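## Task

Take the violet cap off its marker while the second marker keeps its cap fully seated. Every marker and cap must finish resting on the desk, with the robot no longer gripping or touching them and its hands moved away. The robot must stay upright and level; a fall or a tilt means failure. Anything that stays in place only because the robot holds it is not counted.

## Robot and tools

ROBOT. A wheeled cart with a head camera and two arms, left_arm and right_arm, each with a wrist camera and a gripper that has one fixed and one swinging jaw. The cart is 0.53 m wide and spans x = -0.35 to 0.07 m. Each arm turns about a vertical pan axis at x = -0.060, y = +0.155 (left) or -0.155 m (right). The shoulder sits 0.03 m outward from that axis, 0.89 m high; links are upper arm 0.116, forearm 0.135, hand 0.162 m. The fixed-jaw tip reaches about 0.44 m from its pan axis at most, and not below 0.55 m above the floor.

FRAMES. Base frame: origin on the floor between the drive wheels, x forward, y left, z up. The reported left_hand and right_hand positions are the fixed-jaw tips in this frame; a held object sits next to that tip on the swinging-jaw side. Hand axes: z along the fingers, y from swinging jaw toward fixed jaw. Odometry frame is the base frame where the scene began; base_odometry counts wheel rotation only (slip looks like motion); heading runs -3.142 to 3.142, left positive.

execute_actions. Argument actions: a list holding one action (or empty, to just read state and images). An action may contain base, joints, or both; they start together. base takes exactly one key: translate_m, a straight drive of that many metres relative to where the base last reported itself, forward positive, -1.4 to 1.4 (no sideways motion); or rotate_rad, an in-place turn relative to the current heading, counter-clockwise (left) positive, -3.2 to 3.2. joints is a single dictionary for both arms and the head, keyed by joint name, each value an absolute target in radians (not an offset). Ranges: head_pan_rad -3.2..3.2 (0 forward, positive left); head_tilt_rad -0.76..1.45 (0 level, positive down); per arm, prefix left_arm_ or right_arm_: shoulder_pan_rad -1.919..1.919, shoulder_lift_rad -1.745..1.745, elbow_flex_rad -1.69..1.58, wrist_flex_rad -1.658..1.658, wrist_roll_rad -2.743..2.841, gripper_rad 0..1.919. Done tolerances: 0.02 for pan, tilt, shoulder_pan and wrist_roll; 0.1 shoulder_lift; 0.07 elbow; 0.03 wrist_flex and gripper. Omitted joints may keep pushing to old targets. Any unknown key or out-of-range number rejects the whole call. cameras: list of head_camera, left_wrist_camera, right_wrist_camera or all; null/omitted gives all, [] gives none. An action runs at most 15 s.

JOINT MEANING. shoulder_pan: at 0 the left arm points left and the right arm right; positive is clockwise from above; straight ahead is +1.571 (left) and -1.571 (right). With lift, elbow and wrist_flex all 0 the upper arm leans 0.24 rad outward from vertical and forearm and fingers are horizontal; positive bends downward, and the three summed give the fingers' angle below horizontal (1.571 = pointing down, possible only with the forearm no more than 0.08 rad above level). wrist_roll -1.522: jaws close across the arm's plane, fixed jaw on the left looking outward; 1.619: fixed jaw on the right; 0.049: jaws close within the plane, fixed jaw below (level fingers) or toward the pan axis (fingers down). The hand body protrudes about 0.08 m above level fingers when the fixed jaw is left and below when right, so keep it left above furniture. Gripper opening at the tips: 0 rad 0.003 m, 0.3 rad 0.026, 0.6 rad 0.049, 1 rad 0.076, 1.919 rad 0.106. Commanding below the contact angle squeezes, maximally at 0.2 rad below; going lower adds nothing and may trip the jaw. A holding jaw reads off_target; done means empty or hardly squeezing.

STOWING. Stowed left arm: shoulder_pan -1.75, shoulder_lift 0.05, elbow_flex 1.35, wrist_flex -1.55, wrist_roll -1.52; right arm identical except shoulder_pan 1.75. To stow, clear of loose objects, send the two wrist joints first, then the other three; stowing in one go can jam a hand on the cart. When leaving the stowed pose, do not move the wrist first. A stowed turn on the spot needs 0.44 m free radius around the origin. Turning or reversing right next to a desk can hook the cart's back on it and topple the robot.

RESULT LINES. base_status and joint_status report how each commanded motion ended: done (for the base, wheels turned the amount asked, slip included); off_target (stopped short, possibly still pushing: load, obstruction or tripped motor); time_out (target dropped, holds position). contact_stop never appears. 'joint command not followed' with a cause means a self-collision check refused that arm's targets (gripper still obeyed); those joints show not_followed and may be retried on later actions until valid targets arrive. on_its_own lists uncommanded motion. The pictures line names the images in order. Motor temperatures lists each arm's joints in joint_positions order; MOTOR HOT appears from 55 °C, and at 70 °C an OVER-TEMPERATURE FAULT halts the arm and limp joints say limit_stop_at_motor_heat; resend targets afterward. A reported stop cancels the rest of that reply's calls.

SAG AND TRIPS. Loaded or outstretched joints settle below target; offset the next target upward by the observed sag. Hand positions can be a few cm off. A joint stuck over about 0.30 rad from target for about 2 s trips to 20 % torque; treat any joint found that far off as tripped. Reset: once its reading is steady, command 0.2 rad from the reading, opposite the tripping target (if outside range, 0.04 past the limit, or the limit itself for a jaw). Loads: about 0.4 kg per hand at full reach, 0.7 kg within 0.28 m of the pan axis, about 1 kg with both hands close in. To stop a blocked joint pushing, command its current reading.

OTHER TOOLS. wait: seconds 0 to 10, no new commands, returns state and images. zoom_image: camera name and region [x0, y0, x1, y1] in pixels of that camera's latest full image (origin top-left, at most 504 by 504). finished_scene: scene number 1 or 2; ends it after the last command is held, irreversibly, and reports success. Camera intrinsics and base-to-camera transforms are given per camera and may be slightly off.

AVOID. Dropping, slipping, slamming or shoving objects; arms or hands striking or pressing each other; strong pulls, especially on things ahead, which can tip the robot.

Each tool is called after ">>>" as name([rows], argument=value, ...), one row to a line, values as JSON.

## Session

I'll start by checking the robot's state and camera views.

>>> execute_actions(actions=[])

Scene clock: 0.00 s.
Motor temperatures (°C, as the motors report them): left_arm=[30 29 28 30 31] | right_arm=[28 30 29 30 28]
base_odometry: x=+0.000 y=+0.000 heading=+0.000 (m, m, rad; odometry frame)
base_status: not commanded
joint_positions: head_pan_rad=-0.022 head_tilt_rad=-0.008 left_arm_shoulder_pan_rad=-1.728 left_arm_shoulder_lift_rad=+0.053 left_arm_elbow_flex_rad=+1.315 left_arm_wrist_flex_rad=-1.632 left_arm_wrist_roll_rad=-1.517 left_arm_gripper_rad=+1.920 right_arm_shoulder_pan_rad=+1.743 right_arm_shoulder_lift_rad=+0.024 right_arm_elbow_flex_rad=+1.359 right_arm_wrist_flex_rad=-1.469 right_arm_wrist_roll_rad=-1.530 right_arm_gripper_rad=+1.920
joint_status: not commanded
left_hand: x=-0.3073 y=+0.1079 z=+0.9155 quat_wxyz=(-0.060, -0.606, -0.049, +0.792) (m; base frame)
right_hand: x=-0.3090 y=-0.1195 z=+0.8879 quat_wxyz=(-0.061, +0.673, -0.061, -0.734) (m; base frame)
pictures: head_camera, left_wrist_camera, right_wrist_camera
Images, in order (width x height): head_camera 644x476, left_wrist_camera 644x476, right_wrist_camera 644x476.

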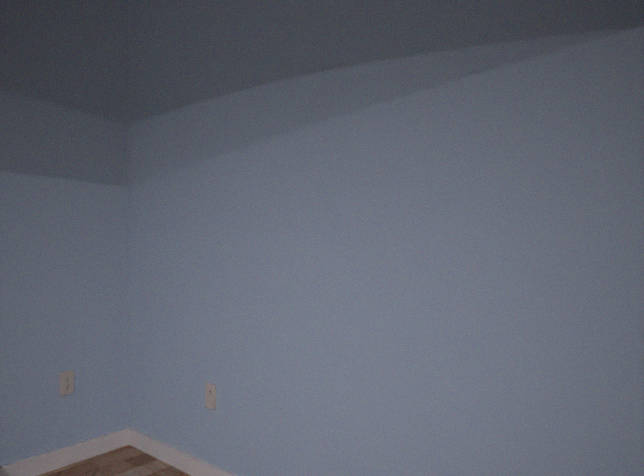

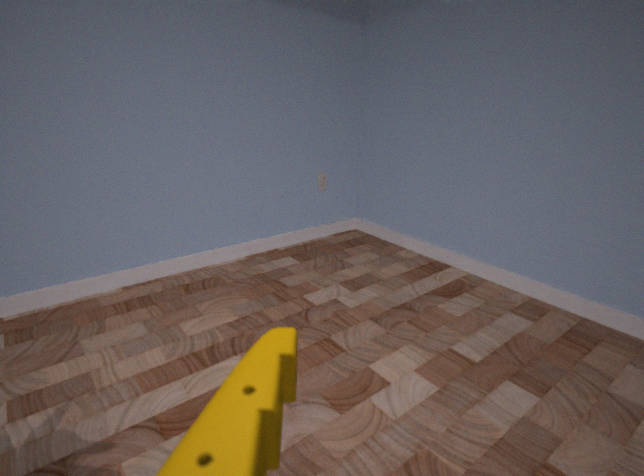

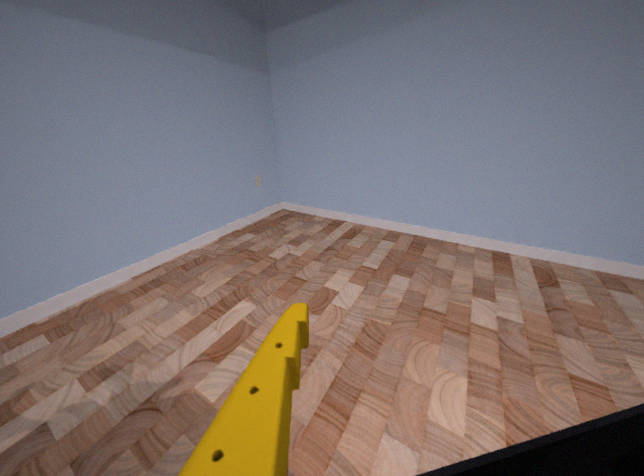

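>>> execute_actions([
  {"joints": {"head_pan_rad": 1.2, "head_tilt_rad": 0.35}},
], cameras=["head_camera"])

>>> execute_actions([
  {"joints": {"head_pan_rad": -1.2, "head_tilt_rad": 0.35}},
], cameras=["head_camera"])

Scene clock: 3.03 s.
Motor temperatures (°C, as the motors report them): left_arm=[30 29 28 30 31] | right_arm=[28 30 29 30 28]
base_odometry: x=+0.000 y=+0.000 heading=+0.000 (m, m, rad; odometry frame)
base_status: not commanded
joint_positions: head_pan_rad=+1.190 head_tilt_rad=+0.343 left_arm_shoulder_pan_rad=-1.728 left_arm_shoulder_lift_rad=+0.053 left_arm_elbow_flex_rad=+1.315 left_arm_wrist_flex_rad=-1.632 left_arm_wrist_roll_rad=-1.517 left_arm_gripper_rad=+1.920 right_arm_shoulder_pan_rad=+1.743 right_arm_shoulder_lift_rad=+0.024 right_arm_elbow_flex_rad=+1.359 right_arm_wrist_flex_rad=-1.469 right_arm_wrist_roll_rad=-1.530 right_arm_gripper_rad=+1.920
joint_status: all done
left_hand: x=-0.3073 y=+0.1079 z=+0.9155 quat_wxyz=(-0.060, -0.606, -0.049, +0.792) (m; base frame)
right_hand: x=-0.3090 y=-0.1195 z=+0.8879 quat_wxyz=(-0.061, +0.673, -0.061, -0.734) (m; base frame)
pictures: head_camera
camera_calibration (this result's frames):
head_camera: T_world_to_cam=[[0.90917, -0.416408, 0.00375072, 0.0365084], [-0.159888, -0.357382, -0.920171, 1.09178], [0.384507, 0.835992, -0.391499, 0.465717], [0, 0, 0, 1]] pos_world=[-0.0377013, 0.016049, 1.18682]
Images, in order (width x height): head_camera 644x476.

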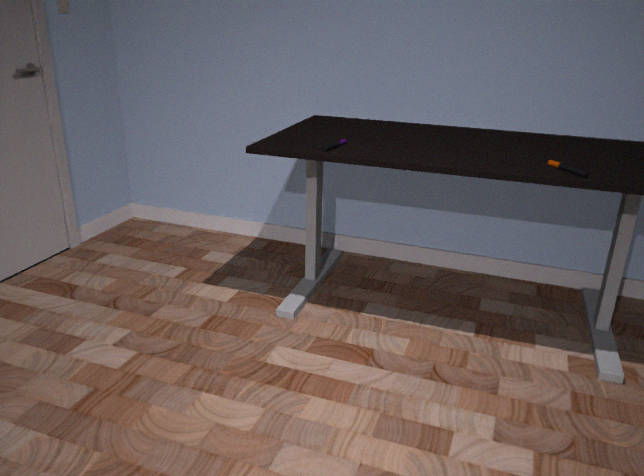

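Scene clock: 5.43 s.
Motor temperatures (°C, as the motors report them): left_arm=[30 29 28 30 31] | right_arm=[28 30 29 30 28]
base_odometry: x=+0.000 y=+0.000 heading=+0.000 (m, m, rad; odometry frame)
base_status: not commanded
joint_positions: head_pan_rad=-1.190 head_tilt_rad=+0.343 left_arm_shoulder_pan_rad=-1.728 left_arm_shoulder_lift_rad=+0.053 left_arm_elbow_flex_rad=+1.315 left_arm_wrist_flex_rad=-1.632 left_arm_wrist_roll_rad=-1.517 left_arm_gripper_rad=+1.920 right_arm_shoulder_pan_rad=+1.743 right_arm_shoulder_lift_rad=+0.024 right_arm_elbow_flex_rad=+1.359 right_arm_wrist_flex_rad=-1.469 right_arm_wrist_roll_rad=-1.530 right_arm_gripper_rad=+1.920
joint_status: all done
left_hand: x=-0.3073 y=+0.1079 z=+0.9155 quat_wxyz=(-0.060, -0.606, -0.049, +0.792) (m; base frame)
right_hand: x=-0.3090 y=-0.1195 z=+0.8879 quat_wxyz=(-0.061, +0.673, -0.061, -0.734) (m; base frame)
pictures: head_camera
camera_calibration (this result's frames):
head_camera: T_world_to_cam=[[-0.945356, -0.326019, 0.00375077, -0.0506544], [-0.130901, 0.368987, -0.92017, 1.09314], [0.298609, -0.870379, -0.3915, 0.461681], [0, 0, 0, 1]] pos_world=[-0.0426549, -0.0180322, 1.18682]
Images, in order (width x height): head_camera 644x476.

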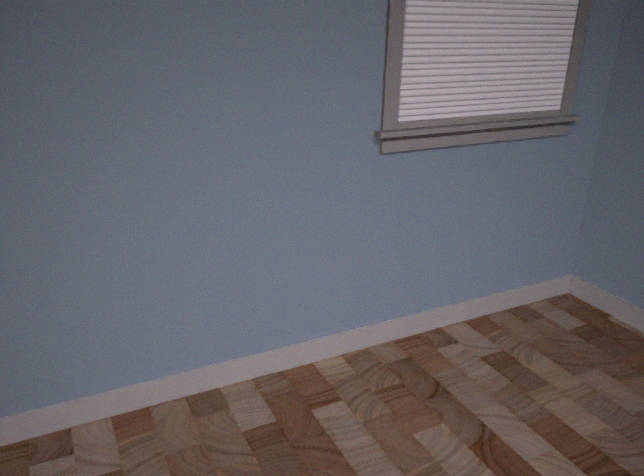

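>>> execute_actions([
  {"joints": {"head_pan_rad": 1.05, "head_tilt_rad": 0.3}},
], cameras=["head_camera"])

Scene clock: 8.80 s.
Motor temperatures (°C, as the motors report them): left_arm=[30 29 28 30 31] | right_arm=[28 30 29 30 28]
base_odometry: x=+0.000 y=+0.000 heading=+0.000 (m, m, rad; odometry frame)
base_status: not commanded
joint_positions: head_pan_rad=+1.040 head_tilt_rad=+0.313 left_arm_shoulder_pan_rad=-1.728 left_arm_shoulder_lift_rad=+0.053 left_arm_elbow_flex_rad=+1.315 left_arm_wrist_flex_rad=-1.632 left_arm_wrist_roll_rad=-1.517 left_arm_gripper_rad=+1.920 right_arm_shoulder_pan_rad=+1.743 right_arm_shoulder_lift_rad=+0.024 right_arm_elbow_flex_rad=+1.359 right_arm_wrist_flex_rad=-1.469 right_arm_wrist_roll_rad=-1.530 right_arm_gripper_rad=+1.920
joint_status: all done
left_hand: x=-0.3073 y=+0.1079 z=+0.9155 quat_wxyz=(-0.060, -0.606, -0.049, +0.792) (m; base frame)
right_hand: x=-0.3090 y=-0.1195 z=+0.8879 quat_wxyz=(-0.061, +0.673, -0.061, -0.734) (m; base frame)
pictures: head_camera
camera_calibration (this result's frames):
head_camera: T_world_to_cam=[[0.836687, -0.547676, 0.00228185, 0.0347924], [-0.197371, -0.305406, -0.931543, 1.10311], [0.510881, 0.77896, -0.363624, 0.439572], [0, 0, 0, 1]] pos_world=[-0.035958, 0.0135411, 1.18735]
Images, in order (width x height): head_camera 644x476.

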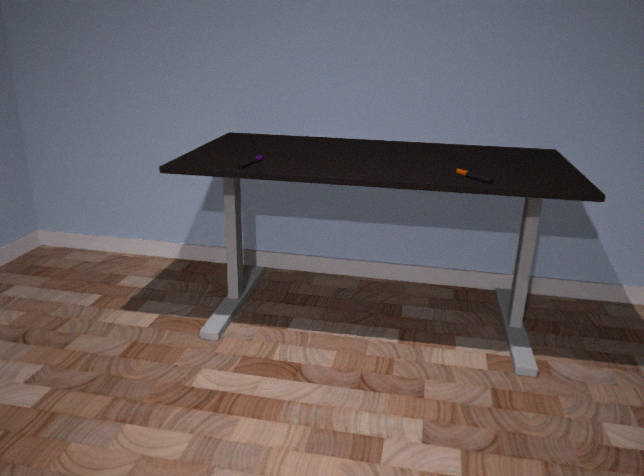

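>>> zoom_image(camera="head_camera", region=[200, 130, 320, 190])

>>> zoom_image(camera="head_camera", region=[420, 145, 540, 205])

Region (200, 130, 320, 190) of head_camera's 644x476 image, scaled by 4.200.

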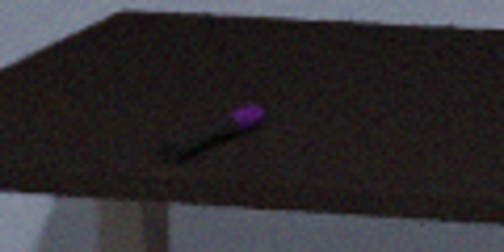

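Region (420, 145, 540, 205) of head_camera's 644x476 image, scaled by 4.200.

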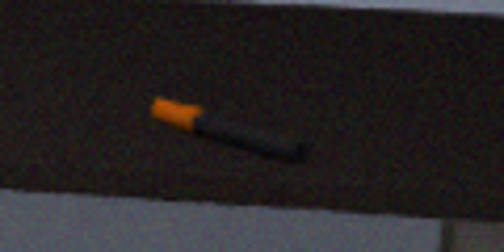

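>>> execute_actions([
  {"base": {"rotate_rad": 1.35}, "joints": {"head_pan_rad": -0.3, "head_tilt_rad": 0.4}},
], cameras=["head_camera"])

Scene clock: 60.13 s.
Motor temperatures (°C, as the motors report them): left_arm=[30 29 28 30 31] | right_arm=[28 30 29 30 28]
base_odometry: x=-0.001 y=+0.000 heading=+1.348 (m, m, rad; odometry frame)
base_status: done
joint_positions: head_pan_rad=-0.290 head_tilt_rad=+0.393 left_arm_shoulder_pan_rad=-1.728 left_arm_shoulder_lift_rad=+0.053 left_arm_elbow_flex_rad=+1.315 left_arm_wrist_flex_rad=-1.632 left_arm_wrist_roll_rad=-1.517 left_arm_gripper_rad=+1.920 right_arm_shoulder_pan_rad=+1.743 right_arm_shoulder_lift_rad=+0.024 right_arm_elbow_flex_rad=+1.359 right_arm_wrist_flex_rad=-1.469 right_arm_wrist_roll_rad=-1.530 right_arm_gripper_rad=+1.920
joint_status: all done
left_hand: x=-0.3073 y=+0.1079 z=+0.9155 quat_wxyz=(-0.060, -0.606, -0.049, +0.792) (m; base frame)
right_hand: x=-0.3090 y=-0.1195 z=+0.8879 quat_wxyz=(-0.061, +0.673, -0.061, -0.734) (m; base frame)
pictures: head_camera
camera_calibration (this result's frames):
head_camera: T_world_to_cam=[[-0.33205, -0.943241, 0.0061902, -0.0246368], [-0.4142, 0.139909, -0.899369, 1.05588], [0.847456, -0.3012, -0.437147, 0.540016], [0, 0, 0, 1]] pos_world=[-0.0284733, -0.00831344, 1.18585]
Images, in order (width x height): head_camera 644x476.

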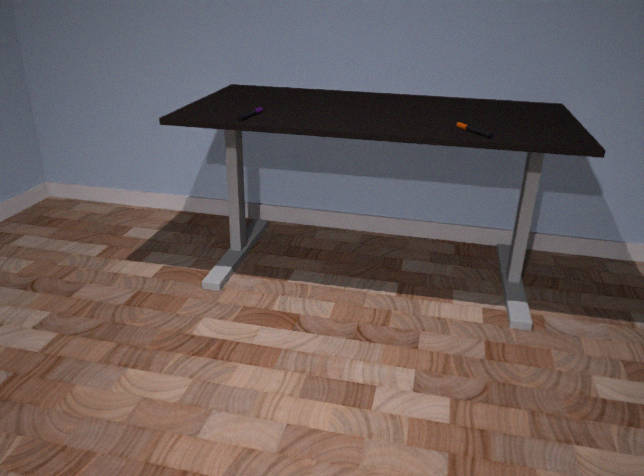

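>>> execute_actions([
  {"base": {"translate_m": 1.15}, "joints": {"head_pan_rad": -0.55, "head_tilt_rad": 0.5, "left_arm_shoulder_pan_rad": 1.3, "left_arm_shoulder_lift_rad": -0.2, "left_arm_elbow_flex_rad": 0.3, "right_arm_shoulder_pan_rad": -1.3, "right_arm_shoulder_lift_rad": -0.2, "right_arm_elbow_flex_rad": 0.3}},
], cameras=["head_camera"])

Scene clock: 109.43 s.
Motor temperatures (°C, as the motors report them): left_arm=[30 29 28 30 31] | right_arm=[28 30 29 30 28]
base_odometry: x=+0.252 y=+1.122 heading=+1.345 (m, m, rad; odometry frame)
base_status: done
joint_positions: head_pan_rad=-0.540 head_tilt_rad=+0.494 left_arm_shoulder_pan_rad=+1.292 left_arm_shoulder_lift_rad=-0.164 left_arm_elbow_flex_rad=+0.334 left_arm_wrist_flex_rad=-1.632 left_arm_wrist_roll_rad=-1.517 left_arm_gripper_rad=+1.920 right_arm_shoulder_pan_rad=-1.293 right_arm_shoulder_lift_rad=-0.163 right_arm_elbow_flex_rad=+0.331 right_arm_wrist_flex_rad=-1.469 right_arm_wrist_roll_rad=-1.530 right_arm_gripper_rad=+1.920
joint_status: all done
left_hand: x=+0.1216 y=+0.2150 z=+1.1515 quat_wxyz=(+0.989, -0.008, +0.054, +0.136) (m; base frame)
right_hand: x=+0.1504 y=-0.2070 z=+1.1469 quat_wxyz=(+0.982, +0.019, +0.133, -0.134) (m; base frame)
pictures: head_camera
camera_calibration (this result's frames):
head_camera: T_world_to_cam=[[-0.554362, -0.832202, 0.011021, -0.0406457], [-0.442249, 0.28333, -0.850964, 0.998853], [0.705052, -0.476616, -0.525109, 0.634567], [0, 0, 0, 1]] pos_world=[-0.0281929, -0.0143854, 1.18365]
Images, in order (width x height): head_camera 644x476.

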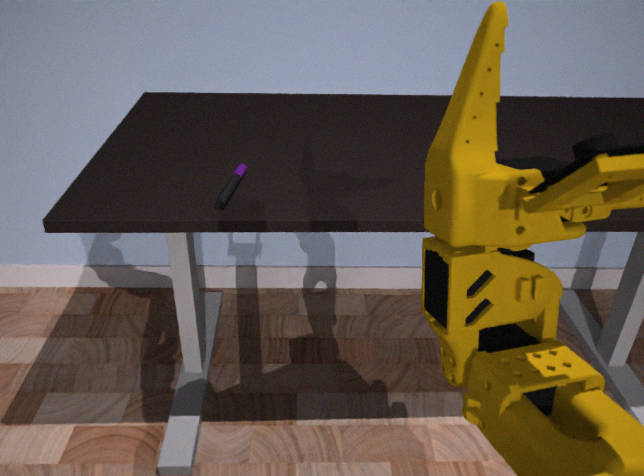

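>>> zoom_image(camera="head_camera", region=[30, 140, 290, 260])

Region (30, 140, 290, 260) of head_camera's 644x476 image, scaled by 1.938; it fills the top 233 rows of this view, and the rest is white.

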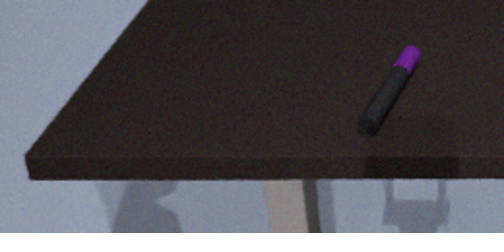

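>>> zoom_image(camera="head_camera", region=[280, 180, 440, 260])

>>> zoom_image(camera="head_camera", region=[120, 70, 440, 130])

Region (280, 180, 440, 260) of head_camera's 644x476 image, scaled by 3.150.

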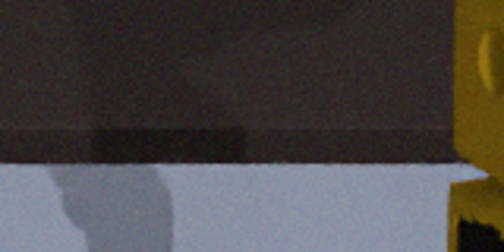

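Region (120, 70, 440, 130) of head_camera's 644x476 image, scaled by 1.575; it fills the top 94 rows of this view, and the rest is white.

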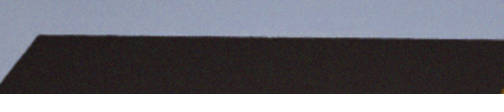

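>>> execute_actions([
  {"base": {"rotate_rad": -0.56}, "joints": {"head_pan_rad": 0.0, "head_tilt_rad": 0.55, "left_arm_shoulder_pan_rad": 1.55, "left_arm_shoulder_lift_rad": 0.0, "left_arm_elbow_flex_rad": 0.15, "left_arm_wrist_flex_rad": 1.35, "left_arm_wrist_roll_rad": 1.65, "left_arm_gripper_rad": 0.8, "right_arm_shoulder_pan_rad": -0.9, "right_arm_shoulder_lift_rad": -0.2, "right_arm_elbow_flex_rad": 0.3, "right_arm_wrist_flex_rad": 1.2, "right_arm_gripper_rad": 0.8}},
])

Scene clock: 232.63 s.
Motor temperatures (°C, as the motors report them): left_arm=[30 29 29 30 31] | right_arm=[28 30 30 30 28]
base_odometry: x=+0.252 y=+1.121 heading=+0.787 (m, m, rad; odometry frame)
base_status: done
joint_positions: head_pan_rad=-0.010 head_tilt_rad=+0.544 left_arm_shoulder_pan_rad=+1.542 left_arm_shoulder_lift_rad=+0.014 left_arm_elbow_flex_rad=+0.182 left_arm_wrist_flex_rad=+1.339 left_arm_wrist_roll_rad=+1.640 left_arm_gripper_rad=+0.807 right_arm_shoulder_pan_rad=-0.906 right_arm_shoulder_lift_rad=-0.163 right_arm_elbow_flex_rad=+0.331 right_arm_wrist_flex_rad=+1.194 right_arm_wrist_roll_rad=-1.530 right_arm_gripper_rad=+0.808
joint_status: all done
left_hand: x=+0.1396 y=+0.1527 z=+0.8246 quat_wxyz=(+0.000, -1.000, -0.025, -0.018) (m; base frame)
right_hand: x=+0.1075 y=-0.2764 z=+0.8351 quat_wxyz=(+0.099, +0.328, +0.939, -0.034) (m; base frame)
pictures: head_camera, left_wrist_camera, right_wrist_camera
camera_calibration (this result's frames):
head_camera: T_world_to_cam=[[-0.0569217, -0.998289, 0.0133844, -0.0199862], [-0.566679, 0.0212685, -0.823664, 0.961582], [0.82197, -0.054469, -0.56692, 0.688187], [0, 0, 0, 1]] pos_world=[-0.0218983, -0.00291859, 1.18244]
left_wrist_camera: T_world_to_cam=[[-0.0893714, 0.995946, 0.010202, -0.147658], [0.82, 0.067761, 0.568338, -0.571792], [0.565343, 0.0591588, -0.822732, 0.661002], [0, 0, 0, 1]] pos_world=[0.0819802, 0.1467, 0.870305]
right_wrist_camera: T_world_to_cam=[[-0.645786, -0.763512, 0.00319121, -0.147494], [-0.705837, 0.598586, 0.3788, -0.0565068], [-0.291129, 0.242371, -0.925473, 0.936774], [0, 0, 0, 1]] pos_world=[0.137588, -0.305836, 0.888834]
Images, in order (width x height): head_camera 644x476, left_wrist_camera 644x476, right_wrist_camera 644x476.

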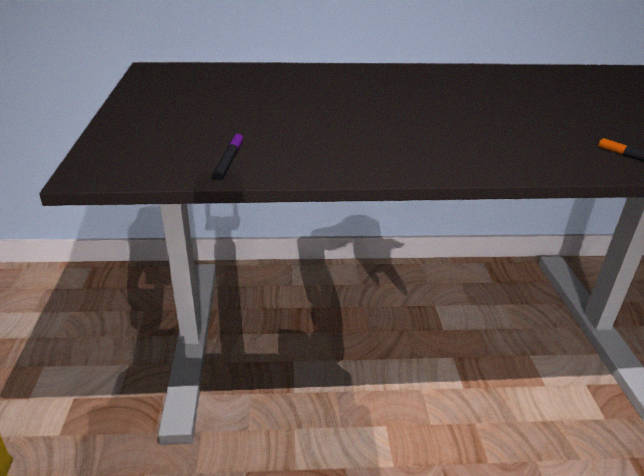

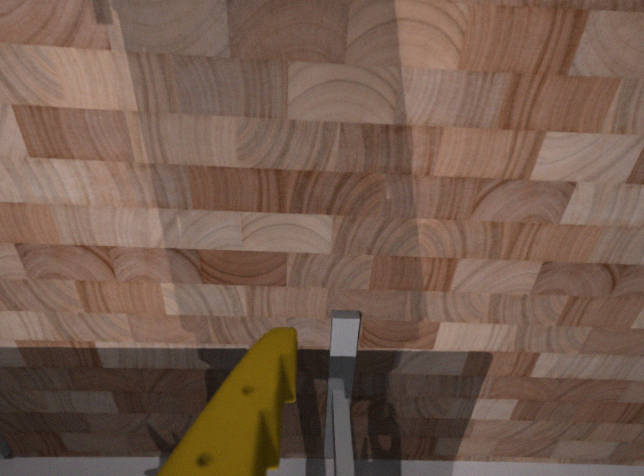

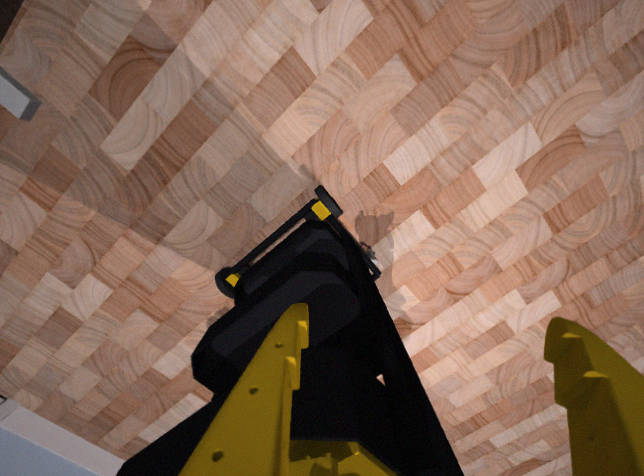

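>>> zoom_image(camera="head_camera", region=[30, 120, 270, 220])

>>> zoom_image(camera="head_camera", region=[444, 120, 644, 220])

Region (30, 120, 270, 220) of head_camera's 644x476 image, scaled by 2.100; it fills the top 210 rows of this view, and the rest is white.

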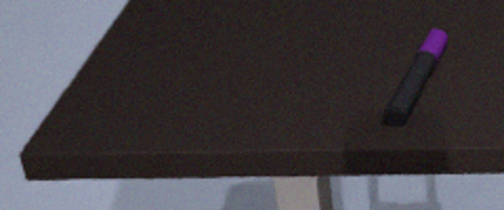

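Region (444, 120, 644, 220) of head_camera's 644x476 image, scaled by 2.520.

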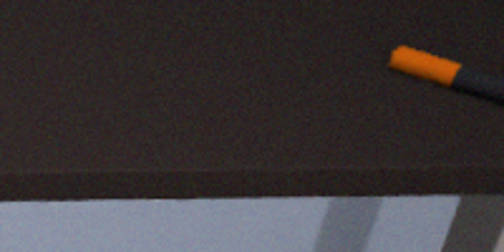

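>>> execute_actions([
  {"base": {"translate_m": 0.5}, "joints": {"head_tilt_rad": 0.85}},
])

Scene clock: 250.20 s.
Motor temperatures (°C, as the motors report them): left_arm=[30 29 29 30 31] | right_arm=[28 31 30 30 28]
base_odometry: x=+0.606 y=+1.474 heading=+0.785 (m, m, rad; odometry frame)
base_status: done
joint_positions: head_pan_rad=-0.010 head_tilt_rad=+0.845 left_arm_shoulder_pan_rad=+1.542 left_arm_shoulder_lift_rad=+0.014 left_arm_elbow_flex_rad=+0.182 left_arm_wrist_flex_rad=+1.341 left_arm_wrist_roll_rad=+1.640 left_arm_gripper_rad=+0.807 right_arm_shoulder_pan_rad=-0.906 right_arm_shoulder_lift_rad=-0.163 right_arm_elbow_flex_rad=+0.331 right_arm_wrist_flex_rad=+1.194 right_arm_wrist_roll_rad=-1.530 right_arm_gripper_rad=+0.808
joint_status: all done
left_hand: x=+0.1394 y=+0.1527 z=+0.8246 quat_wxyz=(+0.000, -1.000, -0.025, -0.017) (m; base frame)
right_hand: x=+0.1075 y=-0.2764 z=+0.8351 quat_wxyz=(+0.099, +0.328, +0.939, -0.034) (m; base frame)
pictures: head_camera, left_wrist_camera, right_wrist_camera
camera_calibration (this result's frames):
head_camera: T_world_to_cam=[[-0.050829, -0.99835, 0.0267026, -0.0350291], [-0.785359, 0.0234395, -0.618597, 0.715272], [0.616951, -0.0524137, -0.785255, 0.929854], [0, 0, 0, 1]] pos_world=[-0.0137093, -0.00299983, 1.17357]
left_wrist_camera: T_world_to_cam=[[-0.0893556, 0.995947, 0.010295, -0.147751], [0.820871, 0.0677861, 0.567077, -0.57067], [0.564081, 0.0591224, -0.8236, 0.662031], [0, 0, 0, 1]] pos_world=[0.0818044, 0.146695, 0.870384]
right_wrist_camera: T_world_to_cam=[[-0.645786, -0.763512, 0.00319121, -0.147494], [-0.705837, 0.598586, 0.3788, -0.0565068], [-0.291129, 0.242371, -0.925473, 0.936774], [0, 0, 0, 1]] pos_world=[0.137588, -0.305836, 0.888834]
Images, in order (width x height): head_camera 644x476, left_wrist_camera 644x476, right_wrist_camera 644x476.

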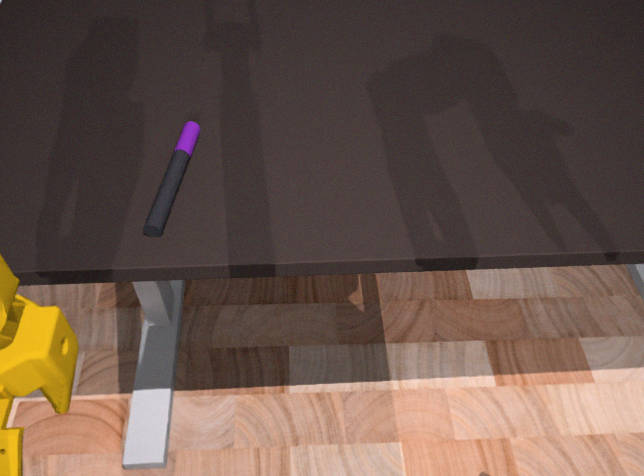

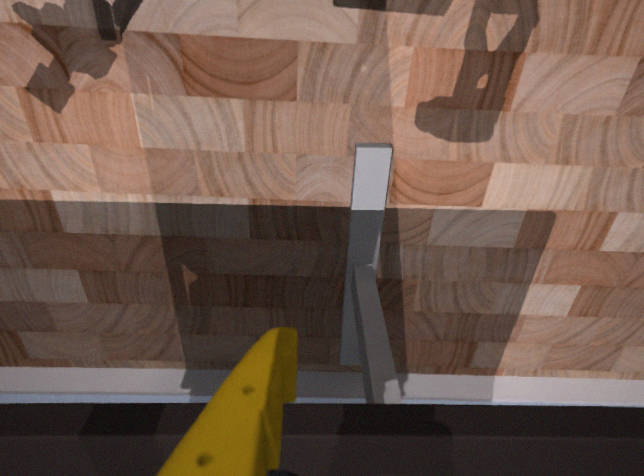

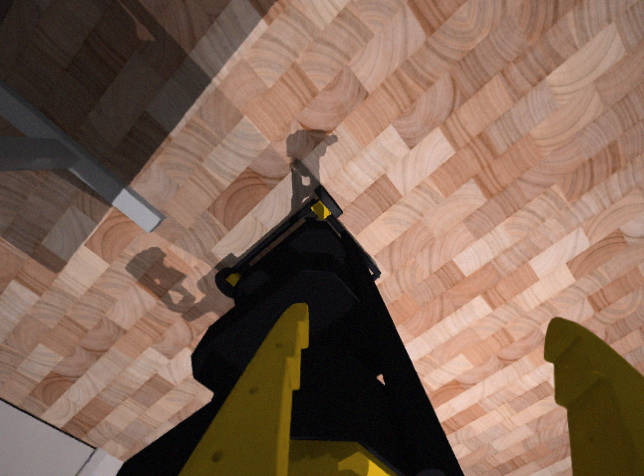

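>>> zoom_image(camera="head_camera", region=[80, 100, 280, 300])

>>> zoom_image(camera="head_camera", region=[400, 220, 644, 320])

Region (80, 100, 280, 300) of head_camera's 644x476 image, scaled by 2.520.

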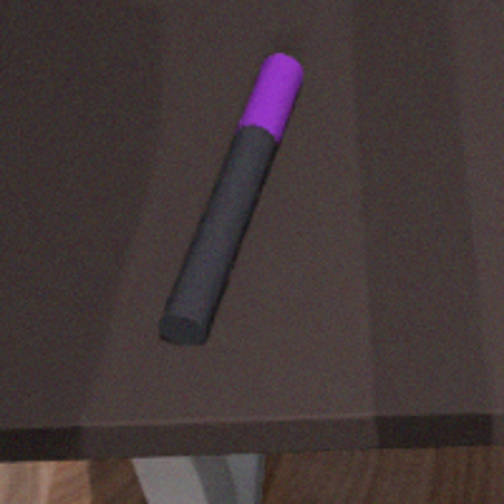

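Region (400, 220, 644, 320) of head_camera's 644x476 image, scaled by 2.066; it fills the top 207 rows of this view, and the rest is white.

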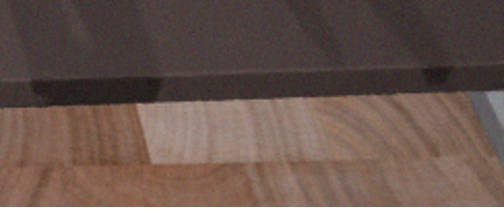

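>>> execute_actions([
  {"base": {"translate_m": 0.19}, "joints": {"head_tilt_rad": 1.1, "head_pan_rad": 0.15}},
])

Scene clock: 280.77 s.
Motor temperatures (°C, as the motors report them): left_arm=[30 29 29 30 31] | right_arm=[28 31 30 30 28]
base_odometry: x=+0.740 y=+1.609 heading=+0.785 (m, m, rad; odometry frame)
base_status: done
joint_positions: head_pan_rad=+0.140 head_tilt_rad=+1.095 left_arm_shoulder_pan_rad=+1.542 left_arm_shoulder_lift_rad=+0.014 left_arm_elbow_flex_rad=+0.182 left_arm_wrist_flex_rad=+1.341 left_arm_wrist_roll_rad=+1.640 left_arm_gripper_rad=+0.807 right_arm_shoulder_pan_rad=-0.906 right_arm_shoulder_lift_rad=-0.163 right_arm_elbow_flex_rad=+0.331 right_arm_wrist_flex_rad=+1.194 right_arm_wrist_roll_rad=-1.530 right_arm_gripper_rad=+0.808
joint_status: all done
left_hand: x=+0.1394 y=+0.1527 z=+0.8246 quat_wxyz=(+0.000, -1.000, -0.025, -0.017) (m; base frame)
right_hand: x=+0.1075 y=-0.2764 z=+0.8351 quat_wxyz=(+0.099, +0.328, +0.939, -0.034) (m; base frame)
pictures: head_camera, left_wrist_camera, right_wrist_camera
camera_calibration (this result's frames):
head_camera: T_world_to_cam=[[0.10673, -0.993636, 0.0359957, -0.0383202], [-0.907529, -0.112143, -0.404741, 0.463382], [0.406202, 0.0105307, -0.913723, 1.06782], [0, 0, 0, 1]] pos_world=[-0.00912647, 0.00264368, 1.16462]
left_wrist_camera: T_world_to_cam=[[-0.0893556, 0.995947, 0.010295, -0.147751], [0.820871, 0.0677861, 0.567077, -0.57067], [0.564081, 0.0591224, -0.8236, 0.662031], [0, 0, 0, 1]] pos_world=[0.0818044, 0.146695, 0.870384]
right_wrist_camera: T_world_to_cam=[[-0.645786, -0.763512, 0.00319121, -0.147494], [-0.705837, 0.598586, 0.3788, -0.0565068], [-0.291129, 0.242371, -0.925473, 0.936774], [0, 0, 0, 1]] pos_world=[0.137588, -0.305836, 0.888834]
Images, in order (width x height): head_camera 644x476, left_wrist_camera 644x476, right_wrist_camera 644x476.

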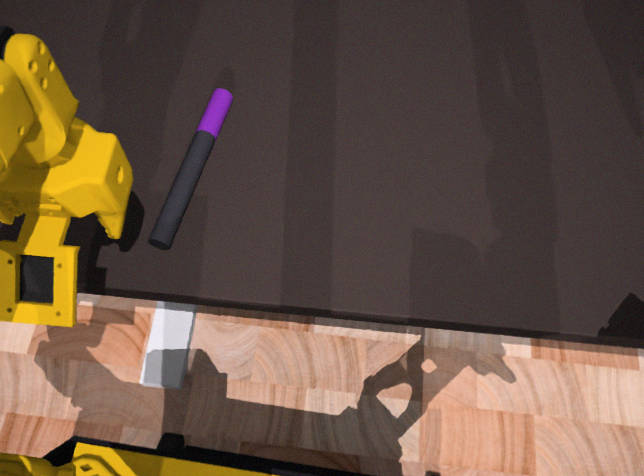

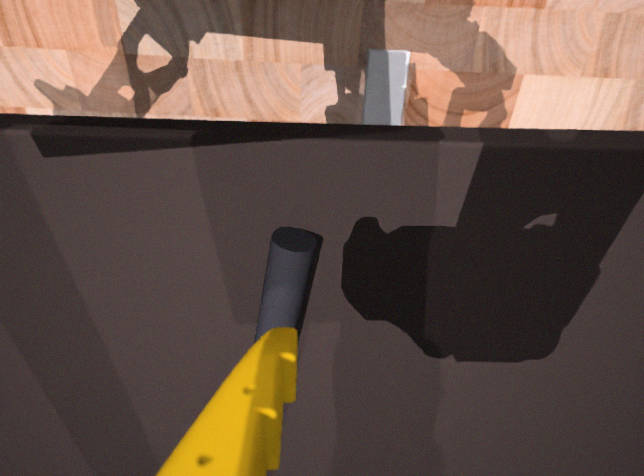

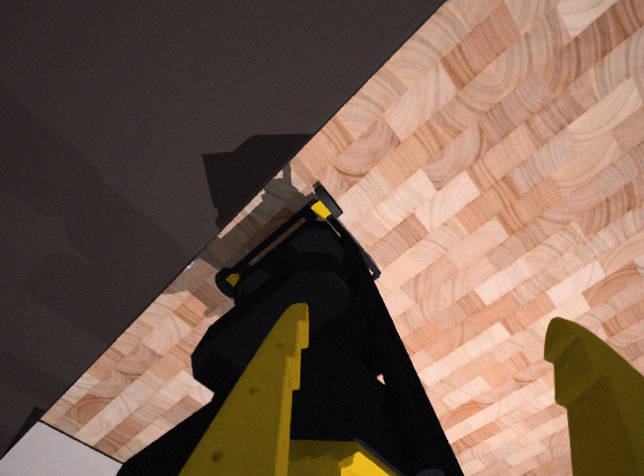

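>>> zoom_image(camera="head_camera", region=[60, 70, 310, 320])

>>> zoom_image(camera="head_camera", region=[340, 270, 644, 400])

Region (60, 70, 310, 320) of head_camera's 644x476 image, scaled by 2.016.

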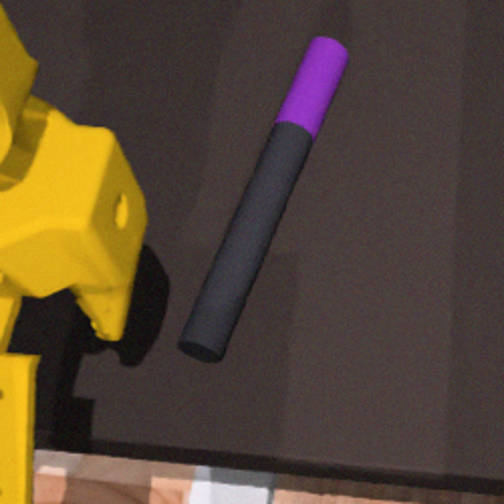

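Region (340, 270, 644, 400) of head_camera's 644x476 image, scaled by 1.658; it fills the top 216 rows of this view, and the rest is white.

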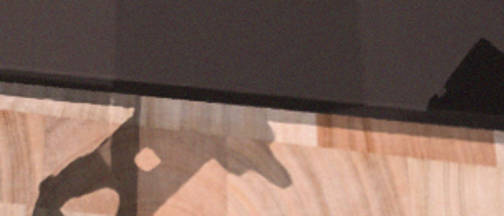

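>>> zoom_image(camera="left_wrist_camera", region=[200, 100, 420, 380])

Region (200, 100, 420, 380) of left_wrist_camera's 644x476 image, scaled by 1.800; it fills the left 396 columns of this view, and the rest is white.

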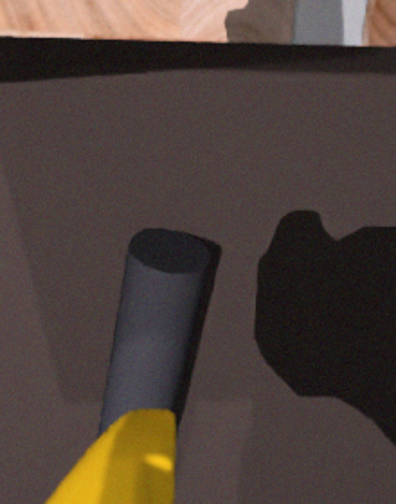

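>>> execute_actions([
  {"joints": {"left_arm_shoulder_pan_rad": 1.635, "left_arm_shoulder_lift_rad": 0.66, "left_arm_elbow_flex_rad": -0.54, "left_arm_wrist_flex_rad": 1.385, "left_arm_wrist_roll_rad": 1.6, "left_arm_gripper_rad": 0.6, "head_pan_rad": 0.3, "head_tilt_rad": 1.05}},
], cameras=["head_camera", "left_wrist_camera"])

Scene clock: 341.97 s.
Motor temperatures (°C, as the motors report them): left_arm=[30 29 29 30 31] | right_arm=[28 31 30 30 28]
base_odometry: x=+0.740 y=+1.609 heading=+0.785 (m, m, rad; odometry frame)
base_status: not commanded
joint_positions: head_pan_rad=+0.290 head_tilt_rad=+1.065 left_arm_shoulder_pan_rad=+1.628 left_arm_shoulder_lift_rad=+0.678 left_arm_elbow_flex_rad=-0.509 left_arm_wrist_flex_rad=+1.374 left_arm_wrist_roll_rad=+1.609 left_arm_gripper_rad=+0.607 right_arm_shoulder_pan_rad=-0.906 right_arm_shoulder_lift_rad=-0.163 right_arm_elbow_flex_rad=+0.331 right_arm_wrist_flex_rad=+1.194 right_arm_wrist_roll_rad=-1.530 right_arm_gripper_rad=+0.808
joint_status: all done
left_hand: x=+0.2002 y=+0.1320 z=+0.7859 quat_wxyz=(+0.000, -0.999, +0.034, -0.013) (m; base frame)
right_hand: x=+0.1075 y=-0.2764 z=+0.8351 quat_wxyz=(+0.099, +0.328, +0.939, -0.034) (m; base frame)
pictures: head_camera, left_wrist_camera
camera_calibration (this result's frames):
head_camera: T_world_to_cam=[[0.252979, -0.966839, 0.0349866, -0.0302851], [-0.868516, -0.242887, -0.432071, 0.496673], [0.426241, 0.0789184, -0.901161, 1.0543], [0, 0, 0, 1]] pos_world=[-0.0103558, 0.00815106, 1.16575]
left_wrist_camera: T_world_to_cam=[[0.027167, 0.999564, 0.0115739, -0.146178], [0.827459, -0.0289826, 0.560778, -0.580885], [0.560868, -0.00565767, -0.827886, 0.609658], [0, 0, 0, 1]] pos_world=[0.142692, 0.132728, 0.832166]
Images, in order (width x height): head_camera 644x476, left_wrist_camera 644x476.

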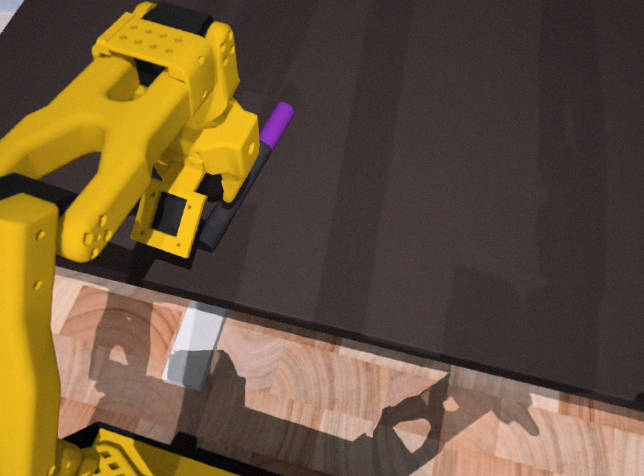

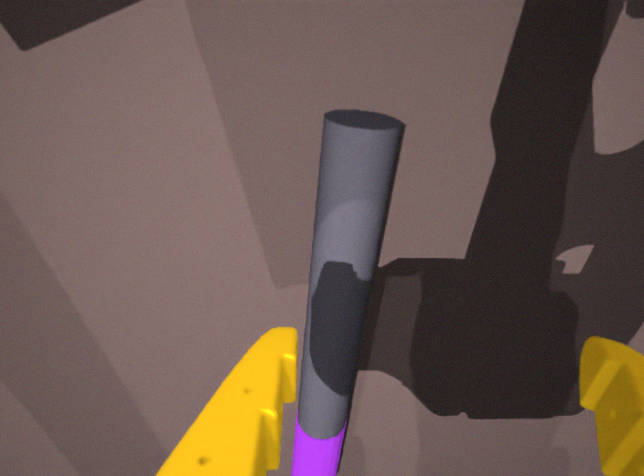

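>>> execute_actions([
  {"joints": {"left_arm_shoulder_pan_rad": 1.635, "left_arm_shoulder_lift_rad": 0.74, "left_arm_elbow_flex_rad": -0.38, "left_arm_wrist_flex_rad": 1.168, "left_arm_wrist_roll_rad": 1.55, "left_arm_gripper_rad": 0.6}},
], cameras=["head_camera", "left_wrist_camera"])

Scene clock: 362.47 s.
Motor temperatures (°C, as the motors report them): left_arm=[30 29 29 30 31] | right_arm=[28 31 30 30 28]
base_odometry: x=+0.740 y=+1.609 heading=+0.785 (m, m, rad; odometry frame)
base_status: not commanded
joint_positions: head_pan_rad=+0.290 head_tilt_rad=+1.065 left_arm_shoulder_pan_rad=+1.628 left_arm_shoulder_lift_rad=+0.760 left_arm_elbow_flex_rad=-0.378 left_arm_wrist_flex_rad=+1.176 left_arm_wrist_roll_rad=+1.560 left_arm_gripper_rad=+0.607 right_arm_shoulder_pan_rad=-0.906 right_arm_shoulder_lift_rad=-0.163 right_arm_elbow_flex_rad=+0.331 right_arm_wrist_flex_rad=+1.194 right_arm_wrist_roll_rad=-1.530 right_arm_gripper_rad=+0.808
joint_status: all done
left_hand: x=+0.1963 y=+0.1323 z=+0.7504 quat_wxyz=(+0.000, -0.998, +0.058, -0.006) (m; base frame)
right_hand: x=+0.1075 y=-0.2764 z=+0.8351 quat_wxyz=(+0.099, +0.328, +0.939, -0.034) (m; base frame)
pictures: head_camera, left_wrist_camera
camera_calibration (this result's frames):
head_camera: T_world_to_cam=[[0.25298, -0.966839, 0.0349865, -0.0302849], [-0.868515, -0.242888, -0.432074, 0.496676], [0.426243, 0.0789199, -0.901159, 1.0543], [0, 0, 0, 1]] pos_world=[-0.0103558, 0.00815111, 1.16575]
left_wrist_camera: T_world_to_cam=[[0.0763376, 0.997002, 0.0126124, -0.155979], [0.832632, -0.070701, 0.549295, -0.544604], [0.54854, -0.0314304, -0.835533, 0.594019], [0, 0, 0, 1]] pos_world=[0.139519, 0.135678, 0.797438]
Images, in order (width x height): head_camera 644x476, left_wrist_camera 644x476.

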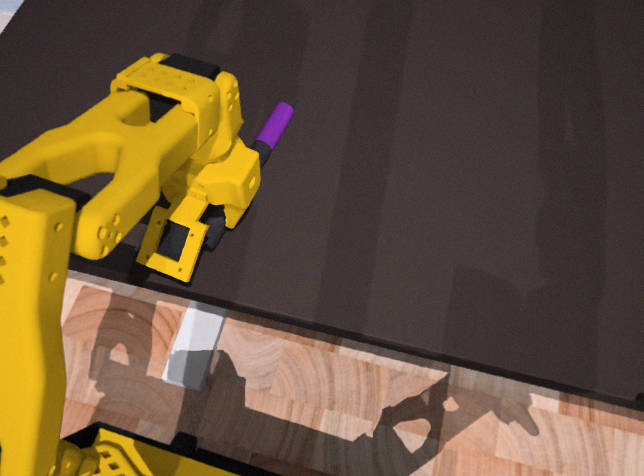

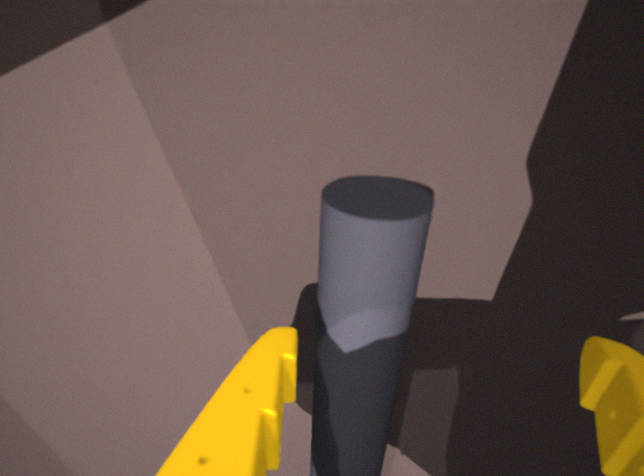

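>>> execute_actions([
  {"joints": {"left_arm_shoulder_lift_rad": 0.773, "left_arm_elbow_flex_rad": -0.327, "left_arm_wrist_flex_rad": 1.089}},
], cameras=["head_camera", "left_wrist_camera"])

Scene clock: 379.23 s.
Motor temperatures (°C, as the motors report them): left_arm=[30 29 30 30 31] | right_arm=[28 31 30 30 28]
base_odometry: x=+0.740 y=+1.609 heading=+0.785 (m, m, rad; odometry frame)
base_status: not commanded
joint_positions: head_pan_rad=+0.290 head_tilt_rad=+1.065 left_arm_shoulder_pan_rad=+1.628 left_arm_shoulder_lift_rad=+0.792 left_arm_elbow_flex_rad=-0.326 left_arm_wrist_flex_rad=+1.098 left_arm_wrist_roll_rad=+1.560 left_arm_gripper_rad=+0.607 right_arm_shoulder_pan_rad=-0.906 right_arm_shoulder_lift_rad=-0.163 right_arm_elbow_flex_rad=+0.331 right_arm_wrist_flex_rad=+1.194 right_arm_wrist_roll_rad=-1.530 right_arm_gripper_rad=+0.808
joint_status: all done
left_hand: x=+0.1930 y=+0.1325 z=+0.7367 quat_wxyz=(+0.000, -0.998, +0.058, -0.003) (m; base frame)
right_hand: x=+0.1075 y=-0.2764 z=+0.8351 quat_wxyz=(+0.099, +0.328, +0.939, -0.034) (m; base frame)
pictures: head_camera, left_wrist_camera
camera_calibration (this result's frames):
head_camera: T_world_to_cam=[[0.252981, -0.966838, 0.0349865, -0.0302848], [-0.868514, -0.242889, -0.432075, 0.496677], [0.426245, 0.0789207, -0.901159, 1.0543], [0, 0, 0, 1]] pos_world=[-0.0103558, 0.00815114, 1.16575]
left_wrist_camera: T_world_to_cam=[[0.0764145, 0.996998, 0.0124934, -0.155669], [0.835981, -0.0708924, 0.544159, -0.53113], [0.543411, -0.0311374, -0.838889, 0.587775], [0, 0, 0, 1]] pos_world=[0.136507, 0.13585, 0.784042]
Images, in order (width x height): head_camera 644x476, left_wrist_camera 644x476.

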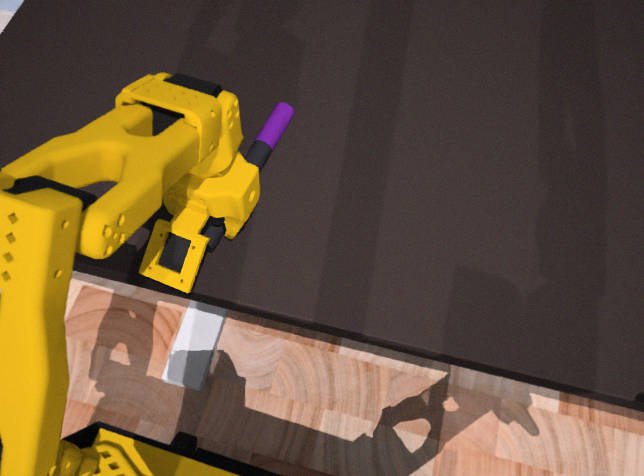

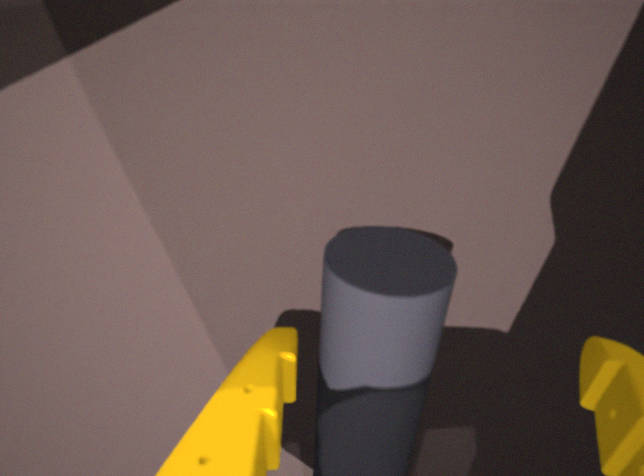

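>>> execute_actions([
  {"joints": {"left_arm_shoulder_lift_rad": 0.794, "left_arm_elbow_flex_rad": -0.326, "left_arm_wrist_flex_rad": 1.067}},
], cameras=["left_wrist_camera"])

Scene clock: 387.80 s.
Motor temperatures (°C, as the motors report them): left_arm=[30 29 30 30 31] | right_arm=[28 31 30 30 28]
base_odometry: x=+0.740 y=+1.609 heading=+0.785 (m, m, rad; odometry frame)
base_status: not commanded
joint_positions: head_pan_rad=+0.290 head_tilt_rad=+1.065 left_arm_shoulder_pan_rad=+1.628 left_arm_shoulder_lift_rad=+0.812 left_arm_elbow_flex_rad=-0.326 left_arm_wrist_flex_rad=+1.075 left_arm_wrist_roll_rad=+1.560 left_arm_gripper_rad=+0.607 right_arm_shoulder_pan_rad=-0.906 right_arm_shoulder_lift_rad=-0.163 right_arm_elbow_flex_rad=+0.331 right_arm_wrist_flex_rad=+1.194 right_arm_wrist_roll_rad=-1.530 right_arm_gripper_rad=+0.808
joint_status: all done
left_hand: x=+0.1935 y=+0.1324 z=+0.7322 quat_wxyz=(+0.000, -0.998, +0.058, -0.005) (m; base frame)
right_hand: x=+0.1075 y=-0.2764 z=+0.8351 quat_wxyz=(+0.099, +0.328, +0.939, -0.034) (m; base frame)
pictures: left_wrist_camera
camera_calibration (this result's frames):
left_wrist_camera: T_world_to_cam=[[0.0763762, 0.997, 0.0125529, -0.15566], [0.834311, -0.0707969, 0.54673, -0.530716], [0.545978, -0.0312841, -0.837215, 0.582071], [0, 0, 0, 1]] pos_world=[0.136873, 0.135829, 0.779431]
Images, in order (width x height): left_wrist_camera 644x476.

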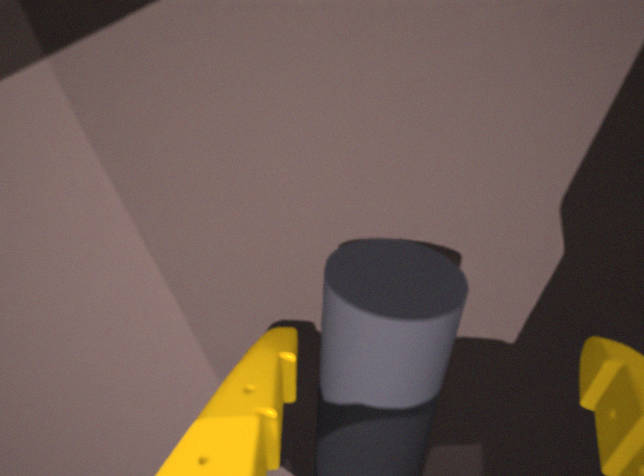

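>>> execute_actions([
  {"joints": {"left_arm_gripper_rad": 0.08}},
], cameras=["head_camera", "left_wrist_camera"])

Scene clock: 391.97 s.
Motor temperatures (°C, as the motors report them): left_arm=[30 29 30 30 31] | right_arm=[28 31 30 30 28]
base_odometry: x=+0.740 y=+1.609 heading=+0.785 (m, m, rad; odometry frame)
base_status: not commanded
joint_positions: head_pan_rad=+0.290 head_tilt_rad=+1.065 left_arm_shoulder_pan_rad=+1.628 left_arm_shoulder_lift_rad=+0.810 left_arm_elbow_flex_rad=-0.326 left_arm_wrist_flex_rad=+1.075 left_arm_wrist_roll_rad=+1.560 left_arm_gripper_rad=+0.209 right_arm_shoulder_pan_rad=-0.906 right_arm_shoulder_lift_rad=-0.163 right_arm_elbow_flex_rad=+0.331 right_arm_wrist_flex_rad=+1.194 right_arm_wrist_roll_rad=-1.530 right_arm_gripper_rad=+0.808
joint_status: left_arm_gripper_rad off_target (ended at +0.209, target +0.080)
left_hand: x=+0.1938 y=+0.1324 z=+0.7326 quat_wxyz=(+0.000, -0.998, +0.058, -0.006) (m; base frame)
right_hand: x=+0.1075 y=-0.2764 z=+0.8351 quat_wxyz=(+0.099, +0.328, +0.939, -0.034) (m; base frame)
pictures: head_camera, left_wrist_camera
camera_calibration (this result's frames):
head_camera: T_world_to_cam=[[0.252991, -0.966836, 0.0349864, -0.0302842], [-0.86851, -0.242898, -0.432078, 0.49668], [0.426246, 0.0789258, -0.901158, 1.0543], [0, 0, 0, 1]] pos_world=[-0.010356, 0.00815151, 1.16575]
left_wrist_camera: T_world_to_cam=[[0.0763569, 0.997001, 0.0125827, -0.155687], [0.833472, -0.070749, 0.548013, -0.531896], [0.54726, -0.0313573, -0.836375, 0.58137], [0, 0, 0, 1]] pos_world=[0.137048, 0.135819, 0.779688]
Images, in order (width x height): head_camera 644x476, left_wrist_camera 644x476.

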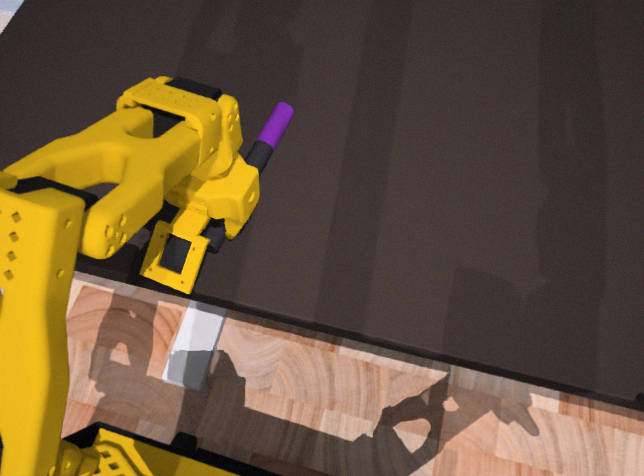

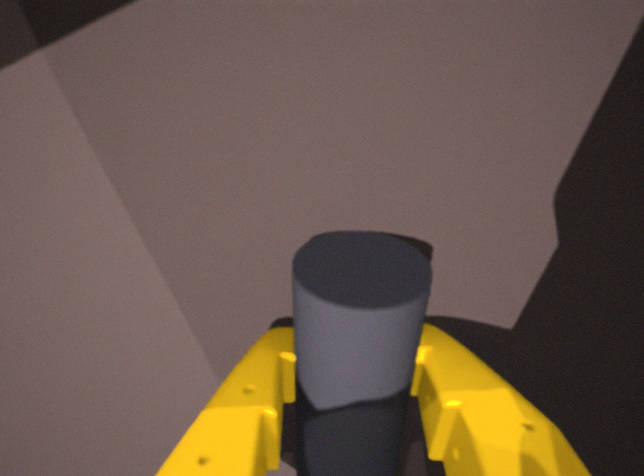

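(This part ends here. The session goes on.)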